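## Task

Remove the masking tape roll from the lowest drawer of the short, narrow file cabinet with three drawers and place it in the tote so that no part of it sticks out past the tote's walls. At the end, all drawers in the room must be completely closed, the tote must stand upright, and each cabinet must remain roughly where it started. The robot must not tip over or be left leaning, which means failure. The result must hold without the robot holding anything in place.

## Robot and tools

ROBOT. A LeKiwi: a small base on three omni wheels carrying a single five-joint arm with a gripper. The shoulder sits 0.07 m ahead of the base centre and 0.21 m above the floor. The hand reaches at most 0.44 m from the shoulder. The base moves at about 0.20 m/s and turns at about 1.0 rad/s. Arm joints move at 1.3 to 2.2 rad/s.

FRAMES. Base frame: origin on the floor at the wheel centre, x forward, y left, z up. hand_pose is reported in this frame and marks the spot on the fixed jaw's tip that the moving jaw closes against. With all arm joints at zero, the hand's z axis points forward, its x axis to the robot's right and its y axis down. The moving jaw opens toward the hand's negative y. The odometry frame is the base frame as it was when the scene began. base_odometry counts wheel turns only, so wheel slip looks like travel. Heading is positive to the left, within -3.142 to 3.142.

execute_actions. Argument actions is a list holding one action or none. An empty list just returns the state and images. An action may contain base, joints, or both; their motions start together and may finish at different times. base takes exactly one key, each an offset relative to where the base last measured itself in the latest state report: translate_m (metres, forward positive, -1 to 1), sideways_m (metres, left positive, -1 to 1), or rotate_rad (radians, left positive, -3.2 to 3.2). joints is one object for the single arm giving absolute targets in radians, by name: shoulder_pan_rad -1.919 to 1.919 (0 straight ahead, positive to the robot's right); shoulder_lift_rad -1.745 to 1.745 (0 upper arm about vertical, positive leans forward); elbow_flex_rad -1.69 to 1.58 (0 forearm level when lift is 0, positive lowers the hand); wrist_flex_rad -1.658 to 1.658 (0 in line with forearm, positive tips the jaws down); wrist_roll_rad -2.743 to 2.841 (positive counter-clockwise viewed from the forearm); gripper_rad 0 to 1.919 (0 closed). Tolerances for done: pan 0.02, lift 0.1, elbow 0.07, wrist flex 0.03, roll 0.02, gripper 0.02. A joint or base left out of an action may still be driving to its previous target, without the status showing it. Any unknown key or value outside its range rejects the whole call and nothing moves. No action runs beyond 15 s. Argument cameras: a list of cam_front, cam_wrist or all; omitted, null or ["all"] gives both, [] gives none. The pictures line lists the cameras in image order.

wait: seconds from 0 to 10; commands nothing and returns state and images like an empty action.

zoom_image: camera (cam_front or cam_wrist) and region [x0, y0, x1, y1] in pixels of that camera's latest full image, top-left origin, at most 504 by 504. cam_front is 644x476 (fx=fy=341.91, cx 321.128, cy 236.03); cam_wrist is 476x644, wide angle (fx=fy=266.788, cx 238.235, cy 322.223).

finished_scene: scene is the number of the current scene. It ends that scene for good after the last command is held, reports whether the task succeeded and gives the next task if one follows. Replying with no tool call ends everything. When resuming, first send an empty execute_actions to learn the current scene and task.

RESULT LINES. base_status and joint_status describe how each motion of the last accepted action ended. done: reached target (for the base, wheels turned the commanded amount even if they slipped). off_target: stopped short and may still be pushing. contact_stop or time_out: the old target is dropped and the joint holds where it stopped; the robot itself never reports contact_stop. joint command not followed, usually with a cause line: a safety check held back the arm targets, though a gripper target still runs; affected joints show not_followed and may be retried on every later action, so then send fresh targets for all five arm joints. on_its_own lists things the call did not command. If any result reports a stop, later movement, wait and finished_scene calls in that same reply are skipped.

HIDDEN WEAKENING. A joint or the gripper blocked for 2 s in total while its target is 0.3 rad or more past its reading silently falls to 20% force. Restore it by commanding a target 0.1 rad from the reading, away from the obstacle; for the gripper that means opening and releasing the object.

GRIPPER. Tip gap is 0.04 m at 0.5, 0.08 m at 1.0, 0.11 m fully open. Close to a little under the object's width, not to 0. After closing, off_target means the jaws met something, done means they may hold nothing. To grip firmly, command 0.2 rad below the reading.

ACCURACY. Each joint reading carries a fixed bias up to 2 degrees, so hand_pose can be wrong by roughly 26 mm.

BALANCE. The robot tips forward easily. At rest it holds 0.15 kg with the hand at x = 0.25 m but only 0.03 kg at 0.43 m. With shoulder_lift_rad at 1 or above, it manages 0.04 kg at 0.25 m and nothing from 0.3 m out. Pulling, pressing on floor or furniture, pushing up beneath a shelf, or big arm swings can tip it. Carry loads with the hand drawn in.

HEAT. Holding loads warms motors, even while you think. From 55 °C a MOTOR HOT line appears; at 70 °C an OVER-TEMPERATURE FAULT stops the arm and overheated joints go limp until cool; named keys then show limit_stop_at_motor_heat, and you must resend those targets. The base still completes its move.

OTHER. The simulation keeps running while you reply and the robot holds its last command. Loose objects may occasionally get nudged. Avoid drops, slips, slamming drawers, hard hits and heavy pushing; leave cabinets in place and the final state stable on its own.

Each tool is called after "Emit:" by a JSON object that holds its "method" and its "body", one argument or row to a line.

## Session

Emit:
{"method": "execute_actions", "body": {
  "actions": []
}}

Scene clock: 0.00 s.
base_odometry: x=+0.000 y=+0.000 heading=+0.000 (m, m, rad; odometry frame)
base_status: not commanded
joint_positions: shoulder_pan_rad=+0.125 shoulder_lift_rad=-1.499 elbow_flex_rad=-0.208 wrist_flex_rad=+1.437 wrist_roll_rad=-1.492 gripper_rad=+1.920
joint_status: not commanded
hand_pose: x=+0.1190 y=+0.0012 z=+0.4202 quat_wxyz=(+0.794, +0.029, +0.605, -0.062) (m; base frame)
pictures: cam_front, cam_wrist
Images, in order (width x height): cam_front 644x476, cam_wrist 476x644.

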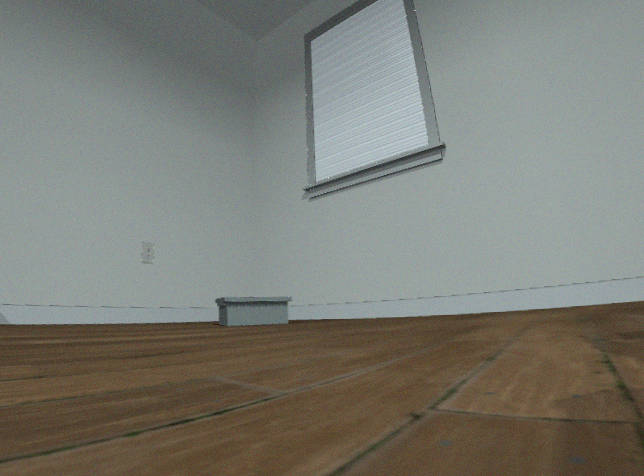

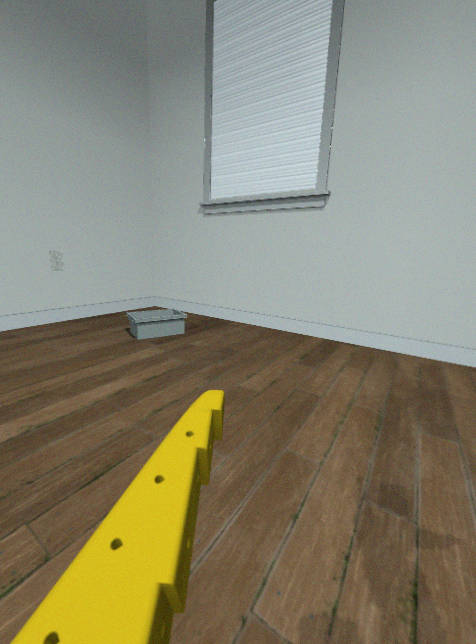

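Similar layout; cabinet about +1.3 rad left of here.

Emit:
{"method": "execute_actions", "body": {
  "actions": [
    {"base":{"rotate_rad":1.4}}
  ]
}}

Scene clock: 3.23 s.
base_odometry: x=+0.000 y=+0.000 heading=+1.396 (m, m, rad; odometry frame)
base_status: done
joint_positions: shoulder_pan_rad=+0.125 shoulder_lift_rad=-1.499 elbow_flex_rad=-0.208 wrist_flex_rad=+1.437 wrist_roll_rad=-1.492 gripper_rad=+1.920
joint_status: not commanded
hand_pose: x=+0.1190 y=+0.0012 z=+0.4202 quat_wxyz=(+0.794, +0.029, +0.605, -0.062) (m; base frame)
pictures: cam_front, cam_wrist
Images, in order (width x height): cam_front 644x476, cam_wrist 476x644.

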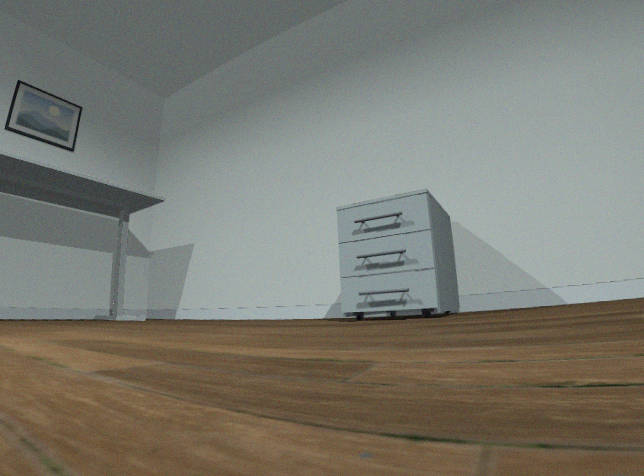

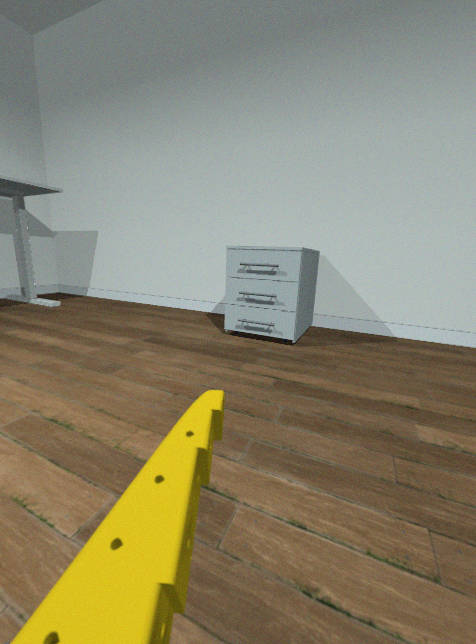

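Emit:
{"method": "execute_actions", "body": {
  "actions": [
    {"base":{"translate_m":1.0}}
  ],
  "cameras": []
}}

Emit:
{"method": "execute_actions", "body": {
  "actions": [
    {"base":{"rotate_rad":-0.5},"joints":{"shoulder_pan_rad":0,"shoulder_lift_rad":0.7,"elbow_flex_rad":1.2,"wrist_flex_rad":-1.62,"wrist_roll_rad":0,"gripper_rad":0.8}}
  ]
}}

Scene clock: 12.70 s.
base_odometry: x=+0.173 y=+0.984 heading=+1.396 (m, m, rad; odometry frame)
base_status: done
joint_positions: shoulder_pan_rad=+0.125 shoulder_lift_rad=-1.499 elbow_flex_rad=-0.208 wrist_flex_rad=+1.437 wrist_roll_rad=-1.492 gripper_rad=+1.920
joint_status: not commanded
hand_pose: x=+0.1190 y=+0.0012 z=+0.4202 quat_wxyz=(+0.794, +0.029, +0.605, -0.062) (m; base frame)
pictures: none
No camera images: the call's "cameras" was empty. Leave "cameras" out to get every camera's image.

Scene clock: 15.33 s.
base_odometry: x=+0.173 y=+0.984 heading=+0.900 (m, m, rad; odometry frame)
base_status: done
joint_positions: shoulder_pan_rad=+0.009 shoulder_lift_rad=+0.701 elbow_flex_rad=+1.203 wrist_flex_rad=-1.605 wrist_roll_rad=-0.006 gripper_rad=+0.810
joint_status: all done
hand_pose: x=+0.3033 y=-0.0021 z=+0.0929 quat_wxyz=(+0.429, -0.551, +0.587, -0.410) (m; base frame)
pictures: cam_front, cam_wrist
Images, in order (width x height): cam_front 644x476, cam_wrist 476x644.

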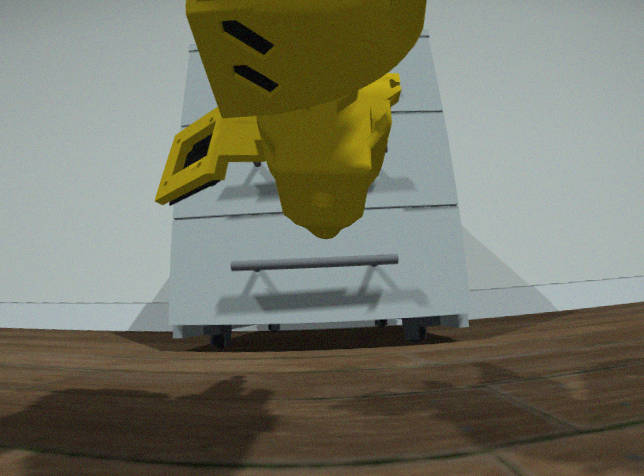

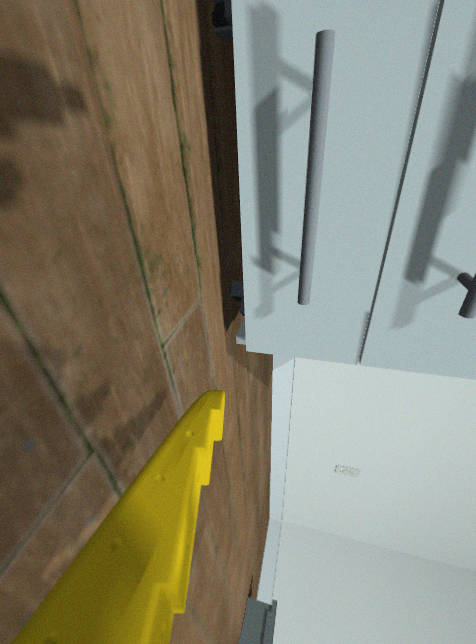

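Emit:
{"method": "execute_actions", "body": {
  "actions": [
    {"base":{"translate_m":0.18}}
  ]
}}

Scene clock: 20.63 s.
base_odometry: x=+0.285 y=+1.125 heading=+0.900 (m, m, rad; odometry frame)
base_status: done
joint_positions: shoulder_pan_rad=+0.009 shoulder_lift_rad=+0.701 elbow_flex_rad=+1.203 wrist_flex_rad=-1.606 wrist_roll_rad=-0.006 gripper_rad=+0.810
joint_status: not commanded
hand_pose: x=+0.3034 y=-0.0021 z=+0.0931 quat_wxyz=(+0.430, -0.550, +0.586, -0.411) (m; base frame)
pictures: cam_front, cam_wrist
Images, in order (width x height): cam_front 644x476, cam_wrist 476x644.

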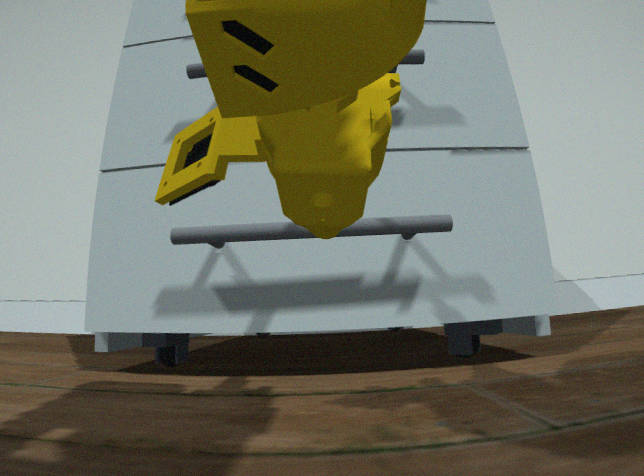

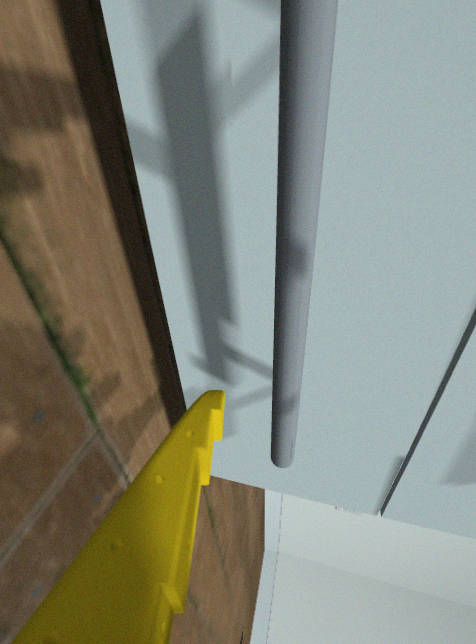

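Emit:
{"method": "execute_actions", "body": {
  "actions": [
    {"base":{"translate_m":0.06},"joints":{"shoulder_lift_rad":0.64,"elbow_flex_rad":1.22}}
  ]
}}

Emit:
{"method": "execute_actions", "body": {
  "actions": [
    {"joints":{"gripper_rad":0.0}}
  ]
}}

Scene clock: 23.73 s.
base_odometry: x=+0.322 y=+1.172 heading=+0.900 (m, m, rad; odometry frame)
base_status: done
joint_positions: shoulder_pan_rad=+0.009 shoulder_lift_rad=+0.678 elbow_flex_rad=+1.214 wrist_flex_rad=-1.606 wrist_roll_rad=-0.006 gripper_rad=+0.810
joint_status: all done
hand_pose: x=+0.3040 y=-0.0021 z=+0.0967 quat_wxyz=(+0.433, -0.548, +0.584, -0.414) (m; base frame)
pictures: cam_front, cam_wrist
Images, in order (width x height): cam_front 644x476, cam_wrist 476x644.

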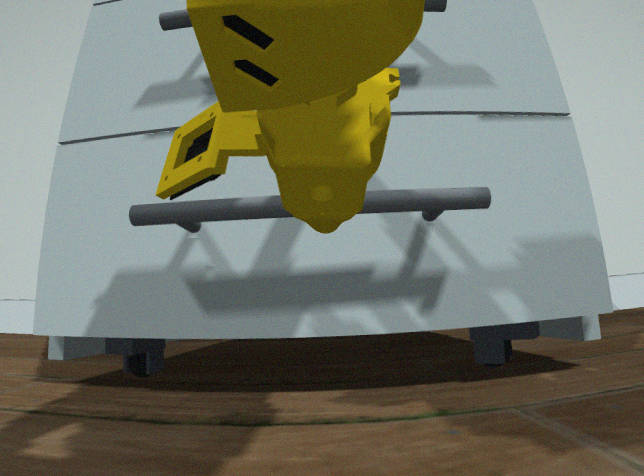

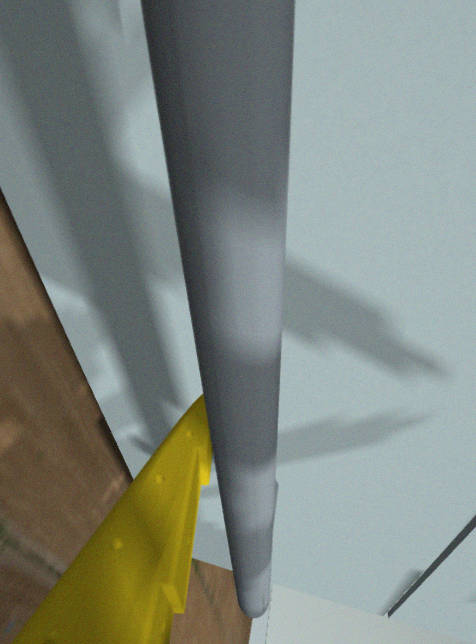

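Scene clock: 24.73 s.
base_odometry: x=+0.322 y=+1.172 heading=+0.900 (m, m, rad; odometry frame)
base_status: not commanded
joint_positions: shoulder_pan_rad=+0.009 shoulder_lift_rad=+0.676 elbow_flex_rad=+1.214 wrist_flex_rad=-1.606 wrist_roll_rad=-0.001 gripper_rad=+0.078
joint_status: gripper_rad off_target (ended at +0.078, target +0.000)
hand_pose: x=+0.3042 y=-0.0021 z=+0.0970 quat_wxyz=(+0.433, -0.549, +0.582, -0.416) (m; base frame)
pictures: cam_front, cam_wrist
Images, in order (width x height): cam_front 644x476, cam_wrist 476x644.

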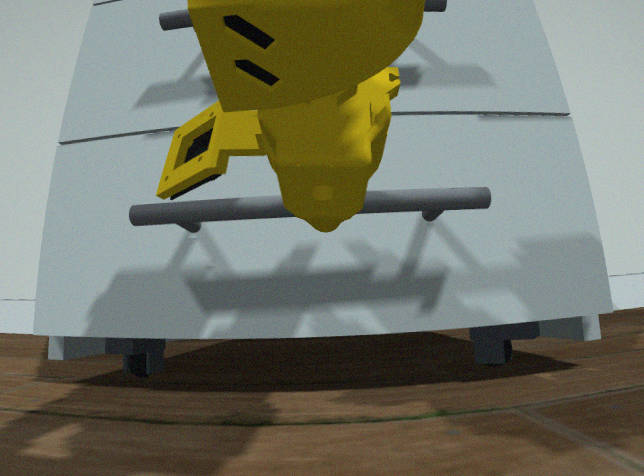

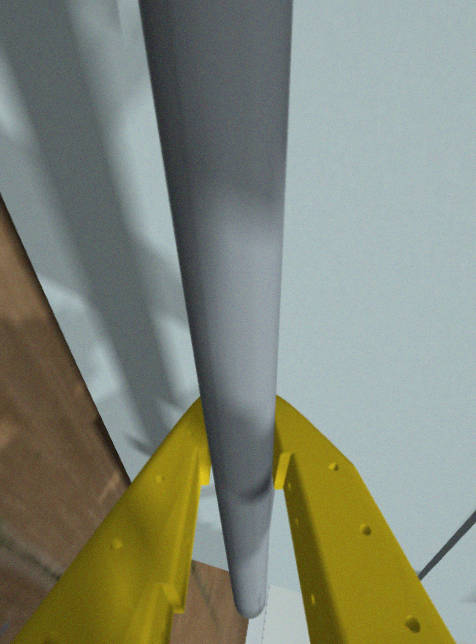

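Pull further this time, then go over with the looking pose.

Emit:
{"method": "execute_actions", "body": {
  "actions": [
    {"base":{"translate_m":-0.3}}
  ],
  "cameras": ["cam_front"]
}}

Emit:
{"method": "execute_actions", "body": {
  "actions": [
    {"joints":{"gripper_rad":0.8}}
  ],
  "cameras": []
}}

Emit:
{"method": "execute_actions", "body": {
  "actions": [
    {"base":{"translate_m":-0.1}}
  ],
  "cameras": []
}}

Emit:
{"method": "execute_actions", "body": {
  "actions": [
    {"joints":{"shoulder_lift_rad":0.0,"elbow_flex_rad":-0.75,"wrist_flex_rad":1.65,"wrist_roll_rad":1.57,"gripper_rad":1.0}}
  ],
  "cameras": []
}}

Emit:
{"method": "execute_actions", "body": {
  "actions": [
    {"base":{"translate_m":0.2}}
  ]
}}

Scene clock: 30.50 s.
base_odometry: x=+0.136 y=+0.937 heading=+0.903 (m, m, rad; odometry frame)
base_status: done
joint_positions: shoulder_pan_rad=-0.020 shoulder_lift_rad=+0.659 elbow_flex_rad=+1.219 wrist_flex_rad=-1.611 wrist_roll_rad=+0.000 gripper_rad=+0.070
joint_status: not commanded
hand_pose: x=+0.3054 y=+0.0048 z=+0.1007 quat_wxyz=(+0.444, -0.554, +0.570, -0.414) (m; base frame)
pictures: cam_front
Images, in order (width x height): cam_front 644x476.

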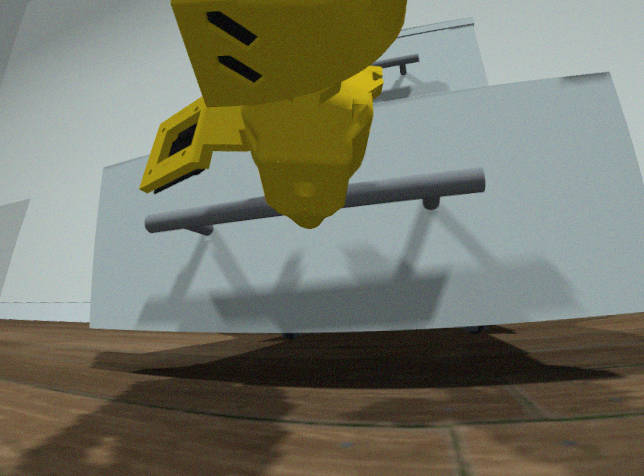

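Scene clock: 31.43 s.
base_odometry: x=+0.136 y=+0.937 heading=+0.902 (m, m, rad; odometry frame)
base_status: not commanded
joint_positions: shoulder_pan_rad=-0.019 shoulder_lift_rad=+0.664 elbow_flex_rad=+1.220 wrist_flex_rad=-1.608 wrist_roll_rad=+0.000 gripper_rad=+0.789
joint_status: all done
hand_pose: x=+0.3045 y=+0.0044 z=+0.0990 quat_wxyz=(+0.441, -0.556, +0.572, -0.412) (m; base frame)
pictures: none
No camera images: the call's "cameras" was empty. Leave "cameras" out to get every camera's image.

Scene clock: 32.90 s.
base_odometry: x=+0.074 y=+0.859 heading=+0.902 (m, m, rad; odometry frame)
base_status: done
joint_positions: shoulder_pan_rad=-0.011 shoulder_lift_rad=+0.664 elbow_flex_rad=+1.220 wrist_flex_rad=-1.608 wrist_roll_rad=+0.000 gripper_rad=+0.790
joint_status: not commanded
hand_pose: x=+0.3045 y=+0.0026 z=+0.0990 quat_wxyz=(+0.439, -0.553, +0.574, -0.414) (m; base frame)
pictures: none
No camera images: the call's "cameras" was empty. Leave "cameras" out to get every camera's image.

Scene clock: 35.67 s.
base_odometry: x=+0.074 y=+0.859 heading=+0.902 (m, m, rad; odometry frame)
base_status: not commanded
joint_positions: shoulder_pan_rad=-0.011 shoulder_lift_rad=+0.036 elbow_flex_rad=-0.720 wrist_flex_rad=+1.647 wrist_roll_rad=+1.565 gripper_rad=+0.990
joint_status: all done
hand_pose: x=+0.3223 y=-0.0053 z=+0.2778 quat_wxyz=(+0.010, -0.954, +0.021, -0.299) (m; base frame)
pictures: none
No camera images: the call's "cameras" was empty. Leave "cameras" out to get every camera's image.

Scene clock: 37.63 s.
base_odometry: x=+0.198 y=+1.015 heading=+0.902 (m, m, rad; odometry frame)
base_status: done
joint_positions: shoulder_pan_rad=-0.011 shoulder_lift_rad=+0.036 elbow_flex_rad=-0.720 wrist_flex_rad=+1.647 wrist_roll_rad=+1.565 gripper_rad=+0.990
joint_status: not commanded
hand_pose: x=+0.3223 y=-0.0053 z=+0.2778 quat_wxyz=(+0.010, -0.954, +0.021, -0.299) (m; base frame)
pictures: cam_front, cam_wrist
Images, in order (width x height): cam_front 644x476, cam_wrist 476x644.

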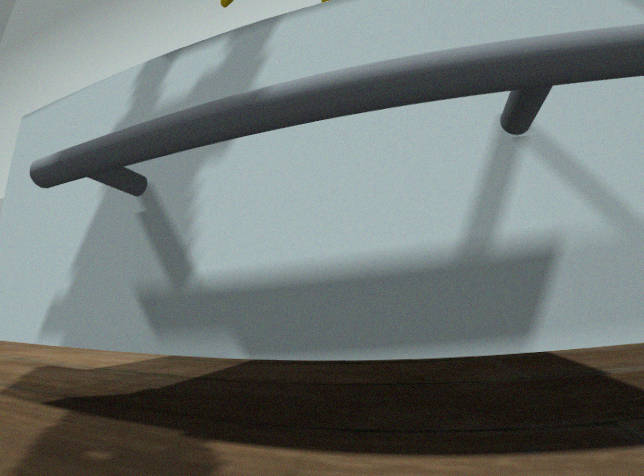

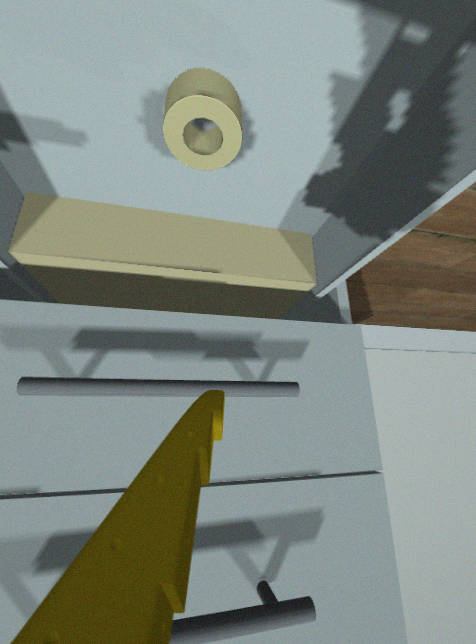

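Emit:
{"method": "execute_actions", "body": {
  "actions": [
    {"joints":{"shoulder_lift_rad":0.6,"elbow_flex_rad":-0.65,"wrist_flex_rad":1.6,"gripper_rad":1.2}}
  ]
}}

Scene clock: 40.37 s.
base_odometry: x=+0.198 y=+1.015 heading=+0.902 (m, m, rad; odometry frame)
base_status: not commanded
joint_positions: shoulder_pan_rad=-0.010 shoulder_lift_rad=+0.552 elbow_flex_rad=-0.651 wrist_flex_rad=+1.609 wrist_roll_rad=+1.565 gripper_rad=+1.190
joint_status: all done
hand_pose: x=+0.3237 y=-0.0056 z=+0.1484 quat_wxyz=(+0.001, -0.999, +0.022, -0.031) (m; base frame)
pictures: cam_front, cam_wrist
Images, in order (width x height): cam_front 644x476, cam_wrist 476x644.

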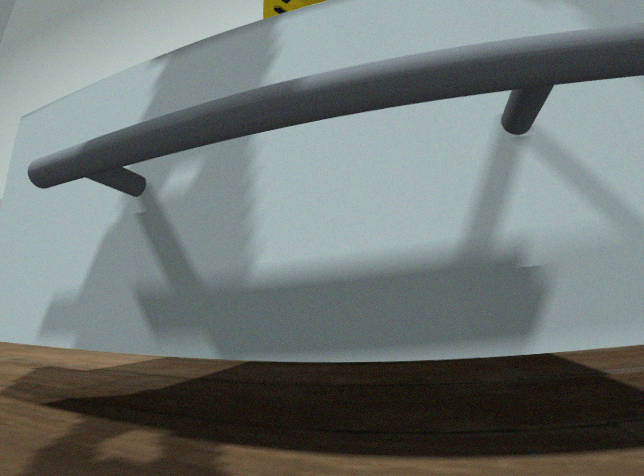

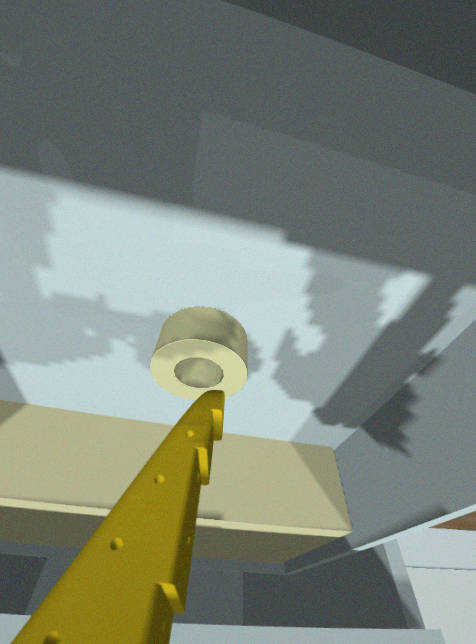

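Emit:
{"method": "execute_actions", "body": {
  "actions": [
    {"base":{"sideways_m":-0.02},"joints":{"gripper_rad":0.9}}
  ],
  "cameras": []
}}

Emit:
{"method": "execute_actions", "body": {
  "actions": [
    {"joints":{"shoulder_lift_rad":0.7,"elbow_flex_rad":-0.65,"wrist_flex_rad":1.5}}
  ],
  "cameras": ["cam_wrist"]
}}

Scene clock: 45.43 s.
base_odometry: x=+0.213 y=+1.003 heading=+0.905 (m, m, rad; odometry frame)
base_status: done
joint_positions: shoulder_pan_rad=-0.010 shoulder_lift_rad=+0.569 elbow_flex_rad=-0.651 wrist_flex_rad=+1.612 wrist_roll_rad=+1.565 gripper_rad=+0.910
joint_status: all done
hand_pose: x=+0.3222 y=-0.0056 z=+0.1446 quat_wxyz=(+0.001, -1.000, +0.022, -0.021) (m; base frame)
pictures: none
No camera images: the call's "cameras" was empty. Leave "cameras" out to get every camera's image.

Scene clock: 46.13 s.
base_odometry: x=+0.213 y=+1.003 heading=+0.905 (m, m, rad; odometry frame)
base_status: not commanded
joint_positions: shoulder_pan_rad=-0.010 shoulder_lift_rad=+0.609 elbow_flex_rad=-0.656 wrist_flex_rad=+1.549 wrist_roll_rad=+1.565 gripper_rad=+0.910
joint_status: wrist_flex_rad off_target (ended at +1.548, target +1.500); the others done
hand_pose: x=+0.3302 y=-0.0056 z=+0.1367 quat_wxyz=(+0.001, -0.999, +0.022, -0.035) (m; base frame)
pictures: cam_wrist
Images, in order (width x height): cam_wrist 476x644.

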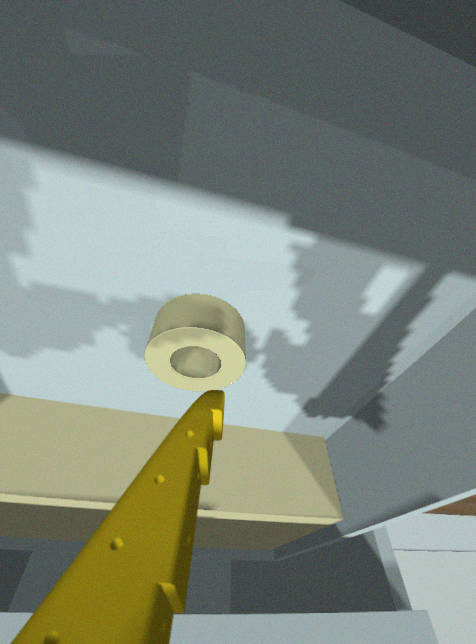

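Emit:
{"method": "execute_actions", "body": {
  "actions": [
    {"joints":{"shoulder_lift_rad":0.45,"elbow_flex_rad":-0.68,"wrist_flex_rad":1.65}}
  ],
  "cameras": []
}}

Emit:
{"method": "execute_actions", "body": {
  "actions": [
    {"base":{"translate_m":-0.04}}
  ],
  "cameras": []
}}

Emit:
{"method": "execute_actions", "body": {
  "actions": [
    {"base":{"sideways_m":-0.02}}
  ],
  "cameras": []
}}

Emit:
{"method": "execute_actions", "body": {
  "actions": [
    {"joints":{"shoulder_lift_rad":0.66,"elbow_flex_rad":-0.62,"wrist_flex_rad":1.58}}
  ],
  "cameras": ["cam_wrist"]
}}

Scene clock: 51.33 s.
base_odometry: x=+0.213 y=+1.003 heading=+0.904 (m, m, rad; odometry frame)
base_status: not commanded
joint_positions: shoulder_pan_rad=-0.006 shoulder_lift_rad=+0.507 elbow_flex_rad=-0.677 wrist_flex_rad=+1.644 wrist_roll_rad=+1.565 gripper_rad=+0.910
joint_status: all done
hand_pose: x=+0.3240 y=-0.0064 z=+0.1619 quat_wxyz=(+0.001, -0.999, +0.024, -0.048) (m; base frame)
pictures: none
No camera images: the call's "cameras" was empty. Leave "cameras" out to get every camera's image.

Scene clock: 52.37 s.
base_odometry: x=+0.189 y=+0.972 heading=+0.904 (m, m, rad; odometry frame)
base_status: done
joint_positions: shoulder_pan_rad=-0.006 shoulder_lift_rad=+0.506 elbow_flex_rad=-0.677 wrist_flex_rad=+1.646 wrist_roll_rad=+1.565 gripper_rad=+0.910
joint_status: not commanded
hand_pose: x=+0.3238 y=-0.0064 z=+0.1622 quat_wxyz=(+0.001, -0.999, +0.024, -0.048) (m; base frame)
pictures: none
No camera images: the call's "cameras" was empty. Leave "cameras" out to get every camera's image.

Scene clock: 53.20 s.
base_odometry: x=+0.204 y=+0.960 heading=+0.905 (m, m, rad; odometry frame)
base_status: done
joint_positions: shoulder_pan_rad=-0.006 shoulder_lift_rad=+0.506 elbow_flex_rad=-0.677 wrist_flex_rad=+1.646 wrist_roll_rad=+1.565 gripper_rad=+0.910
joint_status: not commanded
hand_pose: x=+0.3238 y=-0.0064 z=+0.1622 quat_wxyz=(+0.001, -0.999, +0.024, -0.048) (m; base frame)
pictures: none
No camera images: the call's "cameras" was empty. Leave "cameras" out to get every camera's image.

Scene clock: 53.87 s.
base_odometry: x=+0.204 y=+0.960 heading=+0.905 (m, m, rad; odometry frame)
base_status: not commanded
joint_positions: shoulder_pan_rad=-0.006 shoulder_lift_rad=+0.558 elbow_flex_rad=-0.636 wrist_flex_rad=+1.606 wrist_roll_rad=+1.565 gripper_rad=+0.910
joint_status: shoulder_lift_rad off_target (ended at +0.557, target +0.660); the others done
hand_pose: x=+0.3216 y=-0.0064 z=+0.1449 quat_wxyz=(+0.001, -0.999, +0.024, -0.022) (m; base frame)
pictures: cam_wrist
Images, in order (width x height): cam_wrist 476x644.

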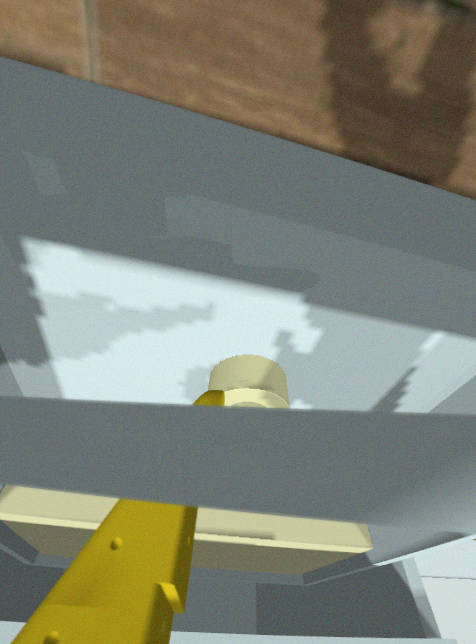

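Emit:
{"method": "execute_actions", "body": {
  "actions": [
    {"joints":{"shoulder_lift_rad":0.35,"elbow_flex_rad":-0.7,"wrist_flex_rad":1.65}}
  ],
  "cameras": []
}}

Emit:
{"method": "execute_actions", "body": {
  "actions": [
    {"joints":{"wrist_roll_rad":0.0,"gripper_rad":0.6}}
  ],
  "cameras": []
}}

Emit:
{"method": "execute_actions", "body": {
  "actions": [
    {"joints":{"shoulder_lift_rad":0.6,"elbow_flex_rad":-0.65,"wrist_flex_rad":1.6}}
  ]
}}

Scene clock: 58.97 s.
base_odometry: x=+0.204 y=+0.960 heading=+0.905 (m, m, rad; odometry frame)
base_status: not commanded
joint_positions: shoulder_pan_rad=-0.006 shoulder_lift_rad=+0.403 elbow_flex_rad=-0.671 wrist_flex_rad=+1.646 wrist_roll_rad=+1.565 gripper_rad=+0.910
joint_status: all done
hand_pose: x=+0.3267 y=-0.0064 z=+0.1847 quat_wxyz=(+0.003, -0.995, +0.024, -0.097) (m; base frame)
pictures: none
No camera images: the call's "cameras" was empty. Leave "cameras" out to get every camera's image.

Scene clock: 60.87 s.
base_odometry: x=+0.204 y=+0.960 heading=+0.905 (m, m, rad; odometry frame)
base_status: not commanded
joint_positions: shoulder_pan_rad=-0.006 shoulder_lift_rad=+0.403 elbow_flex_rad=-0.671 wrist_flex_rad=+1.647 wrist_roll_rad=+0.006 gripper_rad=+0.610
joint_status: all done
hand_pose: x=+0.3189 y=+0.0016 z=+0.1832 quat_wxyz=(+0.069, -0.691, +0.716, -0.066) (m; base frame)
pictures: none
No camera images: the call's "cameras" was empty. Leave "cameras" out to get every camera's image.

Scene clock: 61.60 s.
base_odometry: x=+0.204 y=+0.960 heading=+0.905 (m, m, rad; odometry frame)
base_status: not commanded
joint_positions: shoulder_pan_rad=-0.006 shoulder_lift_rad=+0.615 elbow_flex_rad=-0.647 wrist_flex_rad=+1.606 wrist_roll_rad=+0.006 gripper_rad=+0.610
joint_status: all done
hand_pose: x=+0.3115 y=+0.0015 z=+0.1337 quat_wxyz=(-0.001, -0.694, +0.720, +0.001) (m; base frame)
pictures: cam_front, cam_wrist
Images, in order (width x height): cam_front 644x476, cam_wrist 476x644.

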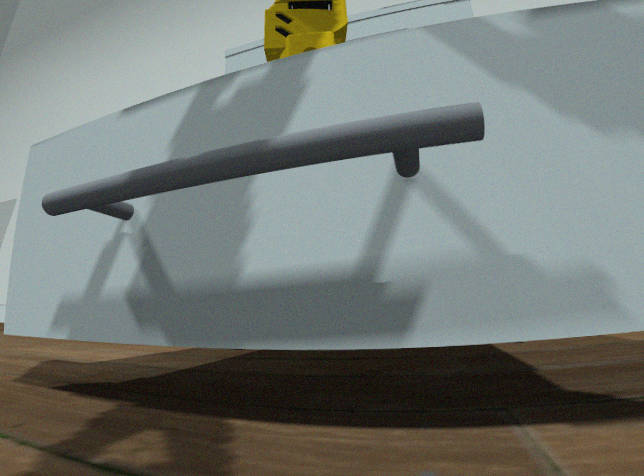

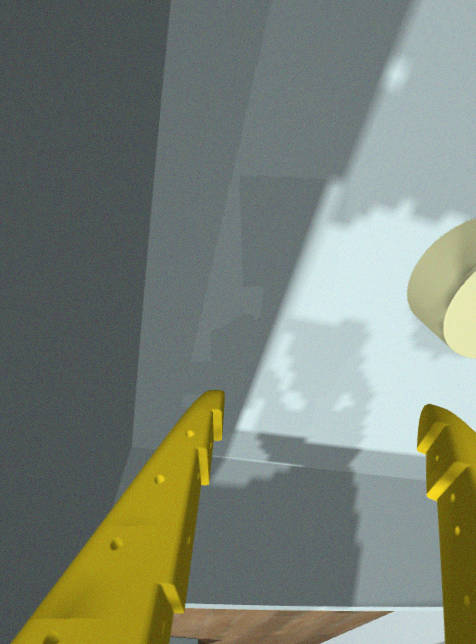

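Emit:
{"method": "execute_actions", "body": {
  "actions": [
    {"base":{"translate_m":0.1}}
  ],
  "cameras": []
}}

Emit:
{"method": "execute_actions", "body": {
  "actions": [
    {"base":{"sideways_m":0.04}}
  ]
}}

Scene clock: 65.47 s.
base_odometry: x=+0.265 y=+1.039 heading=+0.905 (m, m, rad; odometry frame)
base_status: done
joint_positions: shoulder_pan_rad=-0.006 shoulder_lift_rad=+0.615 elbow_flex_rad=-0.647 wrist_flex_rad=+1.606 wrist_roll_rad=+0.006 gripper_rad=+0.610
joint_status: not commanded
hand_pose: x=+0.3115 y=+0.0015 z=+0.1337 quat_wxyz=(-0.001, -0.694, +0.720, +0.001) (m; base frame)
pictures: none
No camera images: the call's "cameras" was empty. Leave "cameras" out to get every camera's image.

Scene clock: 66.50 s.
base_odometry: x=+0.234 y=+1.063 heading=+0.904 (m, m, rad; odometry frame)
base_status: done
joint_positions: shoulder_pan_rad=-0.006 shoulder_lift_rad=+0.615 elbow_flex_rad=-0.647 wrist_flex_rad=+1.606 wrist_roll_rad=+0.006 gripper_rad=+0.610
joint_status: not commanded
hand_pose: x=+0.3115 y=+0.0015 z=+0.1337 quat_wxyz=(-0.001, -0.694, +0.720, +0.001) (m; base frame)
pictures: cam_front, cam_wrist
Images, in order (width x height): cam_front 644x476, cam_wrist 476x644.

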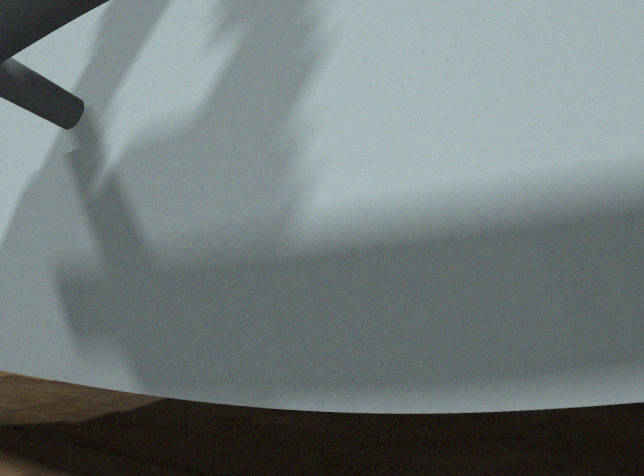

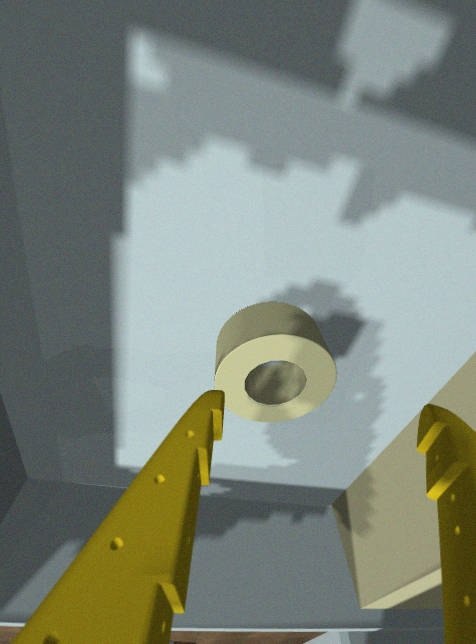

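Emit:
{"method": "execute_actions", "body": {
  "actions": [
    {"base":{"translate_m":-0.012},"joints":{"gripper_rad":0.9}}
  ],
  "cameras": []
}}

Emit:
{"method": "execute_actions", "body": {
  "actions": [
    {"joints":{"shoulder_lift_rad":0.78,"elbow_flex_rad":-0.62,"wrist_flex_rad":1.45}}
  ],
  "cameras": ["cam_wrist"]
}}

Scene clock: 70.20 s.
base_odometry: x=+0.227 y=+1.054 heading=+0.904 (m, m, rad; odometry frame)
base_status: done
joint_positions: shoulder_pan_rad=-0.006 shoulder_lift_rad=+0.615 elbow_flex_rad=-0.647 wrist_flex_rad=+1.606 wrist_roll_rad=+0.006 gripper_rad=+0.889
joint_status: all done
hand_pose: x=+0.3115 y=+0.0015 z=+0.1337 quat_wxyz=(-0.001, -0.694, +0.720, +0.001) (m; base frame)
pictures: none
No camera images: the call's "cameras" was empty. Leave "cameras" out to get every camera's image.

Scene clock: 70.97 s.
base_odometry: x=+0.227 y=+1.054 heading=+0.904 (m, m, rad; odometry frame)
base_status: not commanded
joint_positions: shoulder_pan_rad=-0.006 shoulder_lift_rad=+0.796 elbow_flex_rad=-0.618 wrist_flex_rad=+1.455 wrist_roll_rad=+0.006 gripper_rad=+0.890
joint_status: all done
hand_pose: x=+0.3132 y=+0.0015 z=+0.0892 quat_wxyz=(-0.023, -0.694, +0.719, +0.022) (m; base frame)
pictures: cam_wrist
Images, in order (width x height): cam_wrist 476x644.

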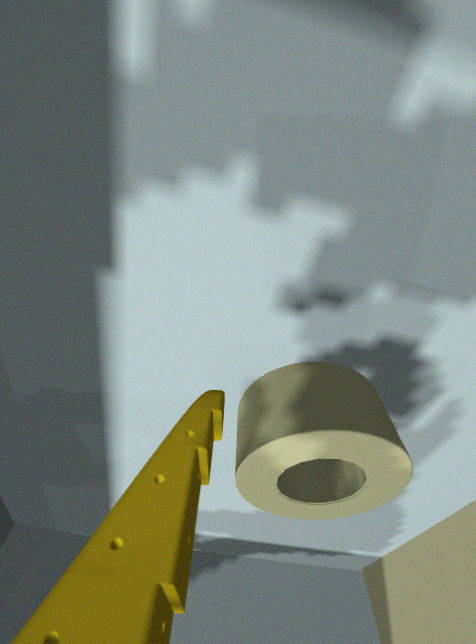

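Emit:
{"method": "execute_actions", "body": {
  "actions": [
    {"base":{"sideways_m":-0.018},"joints":{"shoulder_lift_rad":0.83,"wrist_flex_rad":1.4}}
  ],
  "cameras": []
}}

Emit:
{"method": "execute_actions", "body": {
  "actions": [
    {"joints":{"gripper_rad":0.35}}
  ],
  "cameras": ["cam_wrist"]
}}

Scene clock: 73.53 s.
base_odometry: x=+0.241 y=+1.043 heading=+0.905 (m, m, rad; odometry frame)
base_status: done
joint_positions: shoulder_pan_rad=-0.006 shoulder_lift_rad=+0.845 elbow_flex_rad=-0.618 wrist_flex_rad=+1.406 wrist_roll_rad=+0.006 gripper_rad=+0.890
joint_status: all done
hand_pose: x=+0.3148 y=+0.0015 z=+0.0777 quat_wxyz=(-0.023, -0.694, +0.719, +0.022) (m; base frame)
pictures: none
No camera images: the call's "cameras" was empty. Leave "cameras" out to get every camera's image.

Scene clock: 74.33 s.
base_odometry: x=+0.241 y=+1.043 heading=+0.905 (m, m, rad; odometry frame)
base_status: not commanded
joint_positions: shoulder_pan_rad=-0.006 shoulder_lift_rad=+0.845 elbow_flex_rad=-0.618 wrist_flex_rad=+1.406 wrist_roll_rad=+0.006 gripper_rad=+0.362
joint_status: all done
hand_pose: x=+0.3148 y=+0.0015 z=+0.0777 quat_wxyz=(-0.023, -0.694, +0.719, +0.022) (m; base frame)
pictures: cam_wrist
Images, in order (width x height): cam_wrist 476x644.

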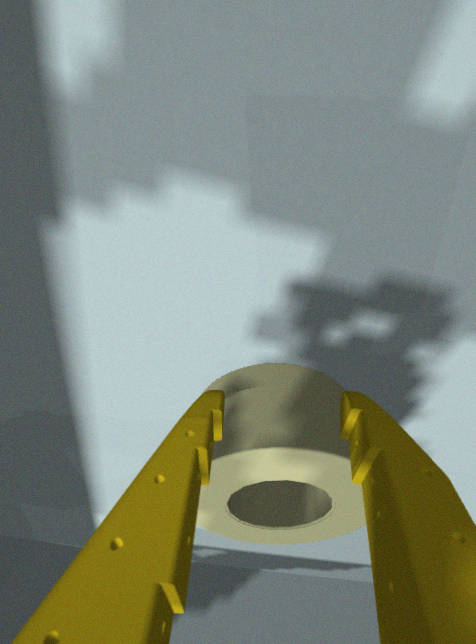

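Emit:
{"method": "execute_actions", "body": {
  "actions": [
    {"joints":{"gripper_rad":0.9}}
  ],
  "cameras": []
}}

Emit:
{"method": "execute_actions", "body": {
  "actions": [
    {"base":{"sideways_m":-0.02}}
  ],
  "cameras": []
}}

Emit:
{"method": "execute_actions", "body": {
  "actions": [
    {"joints":{"gripper_rad":0.3}}
  ],
  "cameras": ["cam_wrist"]
}}

Scene clock: 77.83 s.
base_odometry: x=+0.241 y=+1.043 heading=+0.905 (m, m, rad; odometry frame)
base_status: not commanded
joint_positions: shoulder_pan_rad=-0.006 shoulder_lift_rad=+0.845 elbow_flex_rad=-0.618 wrist_flex_rad=+1.406 wrist_roll_rad=+0.006 gripper_rad=+0.889
joint_status: all done
hand_pose: x=+0.3148 y=+0.0015 z=+0.0777 quat_wxyz=(-0.023, -0.694, +0.719, +0.022) (m; base frame)
pictures: none
No camera images: the call's "cameras" was empty. Leave "cameras" out to get every camera's image.

Scene clock: 78.63 s.
base_odometry: x=+0.256 y=+1.031 heading=+0.907 (m, m, rad; odometry frame)
base_status: done
joint_positions: shoulder_pan_rad=-0.006 shoulder_lift_rad=+0.845 elbow_flex_rad=-0.618 wrist_flex_rad=+1.406 wrist_roll_rad=+0.006 gripper_rad=+0.890
joint_status: not commanded
hand_pose: x=+0.3148 y=+0.0015 z=+0.0777 quat_wxyz=(-0.023, -0.694, +0.719, +0.022) (m; base frame)
pictures: none
No camera images: the call's "cameras" was empty. Leave "cameras" out to get every camera's image.

Scene clock: 79.47 s.
base_odometry: x=+0.256 y=+1.031 heading=+0.907 (m, m, rad; odometry frame)
base_status: not commanded
joint_positions: shoulder_pan_rad=-0.006 shoulder_lift_rad=+0.845 elbow_flex_rad=-0.618 wrist_flex_rad=+1.406 wrist_roll_rad=+0.006 gripper_rad=+0.311
joint_status: all done
hand_pose: x=+0.3148 y=+0.0015 z=+0.0777 quat_wxyz=(-0.023, -0.694, +0.719, +0.022) (m; base frame)
pictures: cam_wrist
Images, in order (width x height): cam_wrist 476x644.

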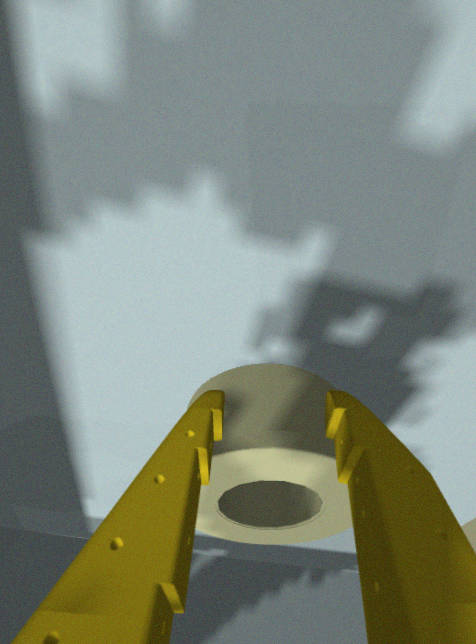

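Emit:
{"method": "execute_actions", "body": {
  "actions": [
    {"joints":{"gripper_rad":0.9}}
  ],
  "cameras": []
}}

Emit:
{"method": "execute_actions", "body": {
  "actions": [
    {"joints":{"shoulder_pan_rad":0.13}}
  ],
  "cameras": ["cam_wrist"]
}}

Emit:
{"method": "execute_actions", "body": {
  "actions": [
    {"joints":{"gripper_rad":0.3}}
  ],
  "cameras": ["cam_wrist"]
}}

Scene clock: 83.00 s.
base_odometry: x=+0.256 y=+1.031 heading=+0.907 (m, m, rad; odometry frame)
base_status: not commanded
joint_positions: shoulder_pan_rad=-0.006 shoulder_lift_rad=+0.845 elbow_flex_rad=-0.618 wrist_flex_rad=+1.406 wrist_roll_rad=+0.006 gripper_rad=+0.889
joint_status: all done
hand_pose: x=+0.3148 y=+0.0015 z=+0.0777 quat_wxyz=(-0.023, -0.694, +0.719, +0.022) (m; base frame)
pictures: none
No camera images: the call's "cameras" was empty. Leave "cameras" out to get every camera's image.

Scene clock: 83.70 s.
base_odometry: x=+0.256 y=+1.031 heading=+0.907 (m, m, rad; odometry frame)
base_status: not commanded
joint_positions: shoulder_pan_rad=+0.119 shoulder_lift_rad=+0.845 elbow_flex_rad=-0.618 wrist_flex_rad=+1.406 wrist_roll_rad=+0.006 gripper_rad=+0.890
joint_status: all done
hand_pose: x=+0.3131 y=-0.0296 z=+0.0777 quat_wxyz=(-0.021, -0.647, +0.761, +0.023) (m; base frame)
pictures: cam_wrist
Images, in order (width x height): cam_wrist 476x644.

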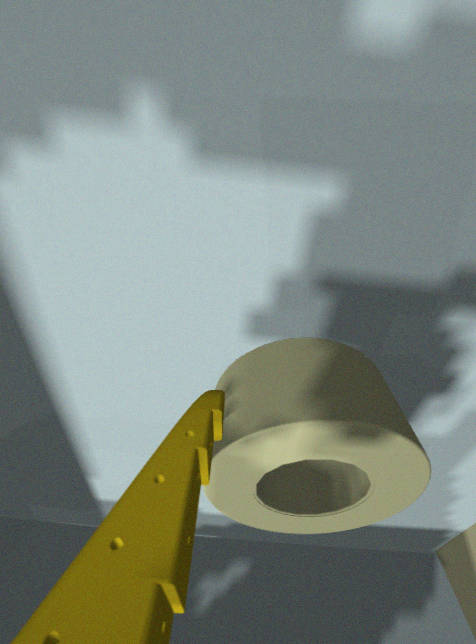

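Scene clock: 84.53 s.
base_odometry: x=+0.256 y=+1.031 heading=+0.907 (m, m, rad; odometry frame)
base_status: not commanded
joint_positions: shoulder_pan_rad=+0.119 shoulder_lift_rad=+0.845 elbow_flex_rad=-0.618 wrist_flex_rad=+1.405 wrist_roll_rad=+0.006 gripper_rad=+0.311
joint_status: all done
hand_pose: x=+0.3133 y=-0.0296 z=+0.0776 quat_wxyz=(-0.021, -0.647, +0.761, +0.022) (m; base frame)
pictures: cam_wrist
Images, in order (width x height): cam_wrist 476x644.

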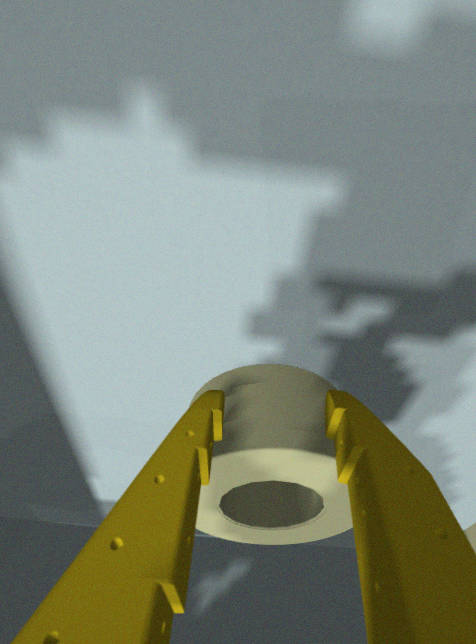

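Emit:
{"method": "execute_actions", "body": {
  "actions": [
    {"joints":{"gripper_rad":0.1}}
  ],
  "cameras": []
}}

Emit:
{"method": "execute_actions", "body": {
  "actions": [
    {"joints":{"shoulder_lift_rad":0.5,"elbow_flex_rad":-0.65,"wrist_flex_rad":1.6}}
  ],
  "cameras": ["cam_wrist"]
}}

Scene clock: 91.30 s.
base_odometry: x=+0.256 y=+1.031 heading=+0.907 (m, m, rad; odometry frame)
base_status: not commanded
joint_positions: shoulder_pan_rad=+0.119 shoulder_lift_rad=+0.845 elbow_flex_rad=-0.618 wrist_flex_rad=+1.405 wrist_roll_rad=+0.006 gripper_rad=+0.111
joint_status: all done
hand_pose: x=+0.3133 y=-0.0296 z=+0.0776 quat_wxyz=(-0.021, -0.647, +0.761, +0.022) (m; base frame)
pictures: none
No camera images: the call's "cameras" was empty. Leave "cameras" out to get every camera's image.

Scene clock: 92.13 s.
base_odometry: x=+0.256 y=+1.031 heading=+0.907 (m, m, rad; odometry frame)
base_status: not commanded
joint_positions: shoulder_pan_rad=+0.119 shoulder_lift_rad=+0.558 elbow_flex_rad=-0.621 wrist_flex_rad=+1.595 wrist_roll_rad=+0.006 gripper_rad=+0.110
joint_status: all done
hand_pose: x=+0.3116 y=-0.0294 z=+0.1425 quat_wxyz=(+0.013, -0.648, +0.762, -0.014) (m; base frame)
pictures: cam_wrist
Images, in order (width x height): cam_wrist 476x644.

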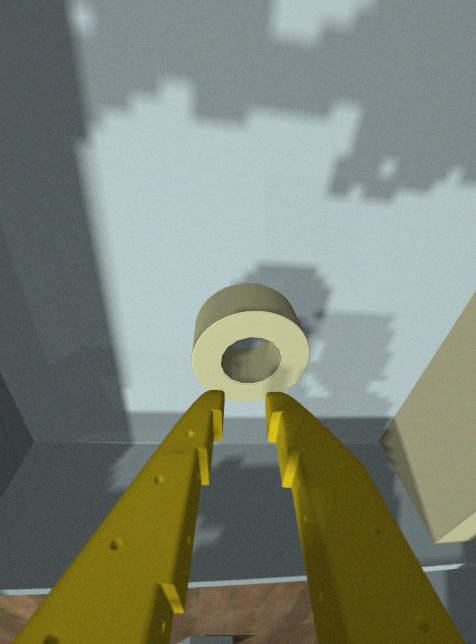

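Emit:
{"method": "execute_actions", "body": {
  "actions": [
    {"base":{"translate_m":0.014},"joints":{"shoulder_pan_rad":0.075,"gripper_rad":0.6}}
  ],
  "cameras": []
}}

Emit:
{"method": "execute_actions", "body": {
  "actions": [
    {"joints":{"shoulder_lift_rad":0.7,"elbow_flex_rad":-0.62,"wrist_flex_rad":1.5}}
  ],
  "cameras": ["cam_wrist"]
}}

Scene clock: 98.37 s.
base_odometry: x=+0.265 y=+1.042 heading=+0.907 (m, m, rad; odometry frame)
base_status: done
joint_positions: shoulder_pan_rad=+0.086 shoulder_lift_rad=+0.558 elbow_flex_rad=-0.621 wrist_flex_rad=+1.596 wrist_roll_rad=+0.006 gripper_rad=+0.589
joint_status: all done
hand_pose: x=+0.3122 y=-0.0211 z=+0.1425 quat_wxyz=(+0.013, -0.660, +0.751, -0.013) (m; base frame)
pictures: none
No camera images: the call's "cameras" was empty. Leave "cameras" out to get every camera's image.

Scene clock: 99.07 s.
base_odometry: x=+0.265 y=+1.042 heading=+0.907 (m, m, rad; odometry frame)
base_status: not commanded
joint_positions: shoulder_pan_rad=+0.086 shoulder_lift_rad=+0.716 elbow_flex_rad=-0.618 wrist_flex_rad=+1.506 wrist_roll_rad=+0.006 gripper_rad=+0.590
joint_status: all done
hand_pose: x=+0.3130 y=-0.0212 z=+0.1072 quat_wxyz=(-0.012, -0.660, +0.751, +0.012) (m; base frame)
pictures: cam_wrist
Images, in order (width x height): cam_wrist 476x644.

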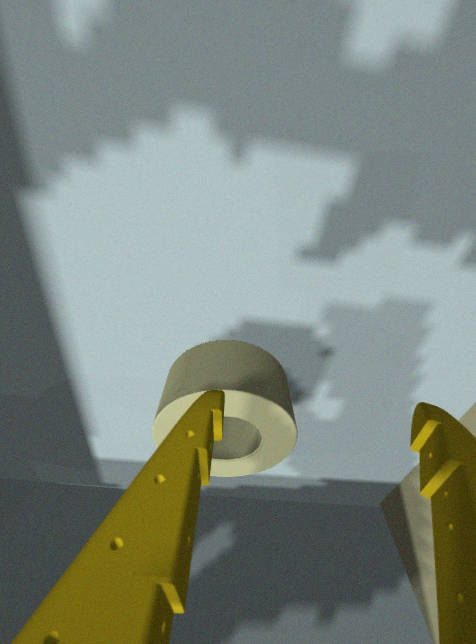

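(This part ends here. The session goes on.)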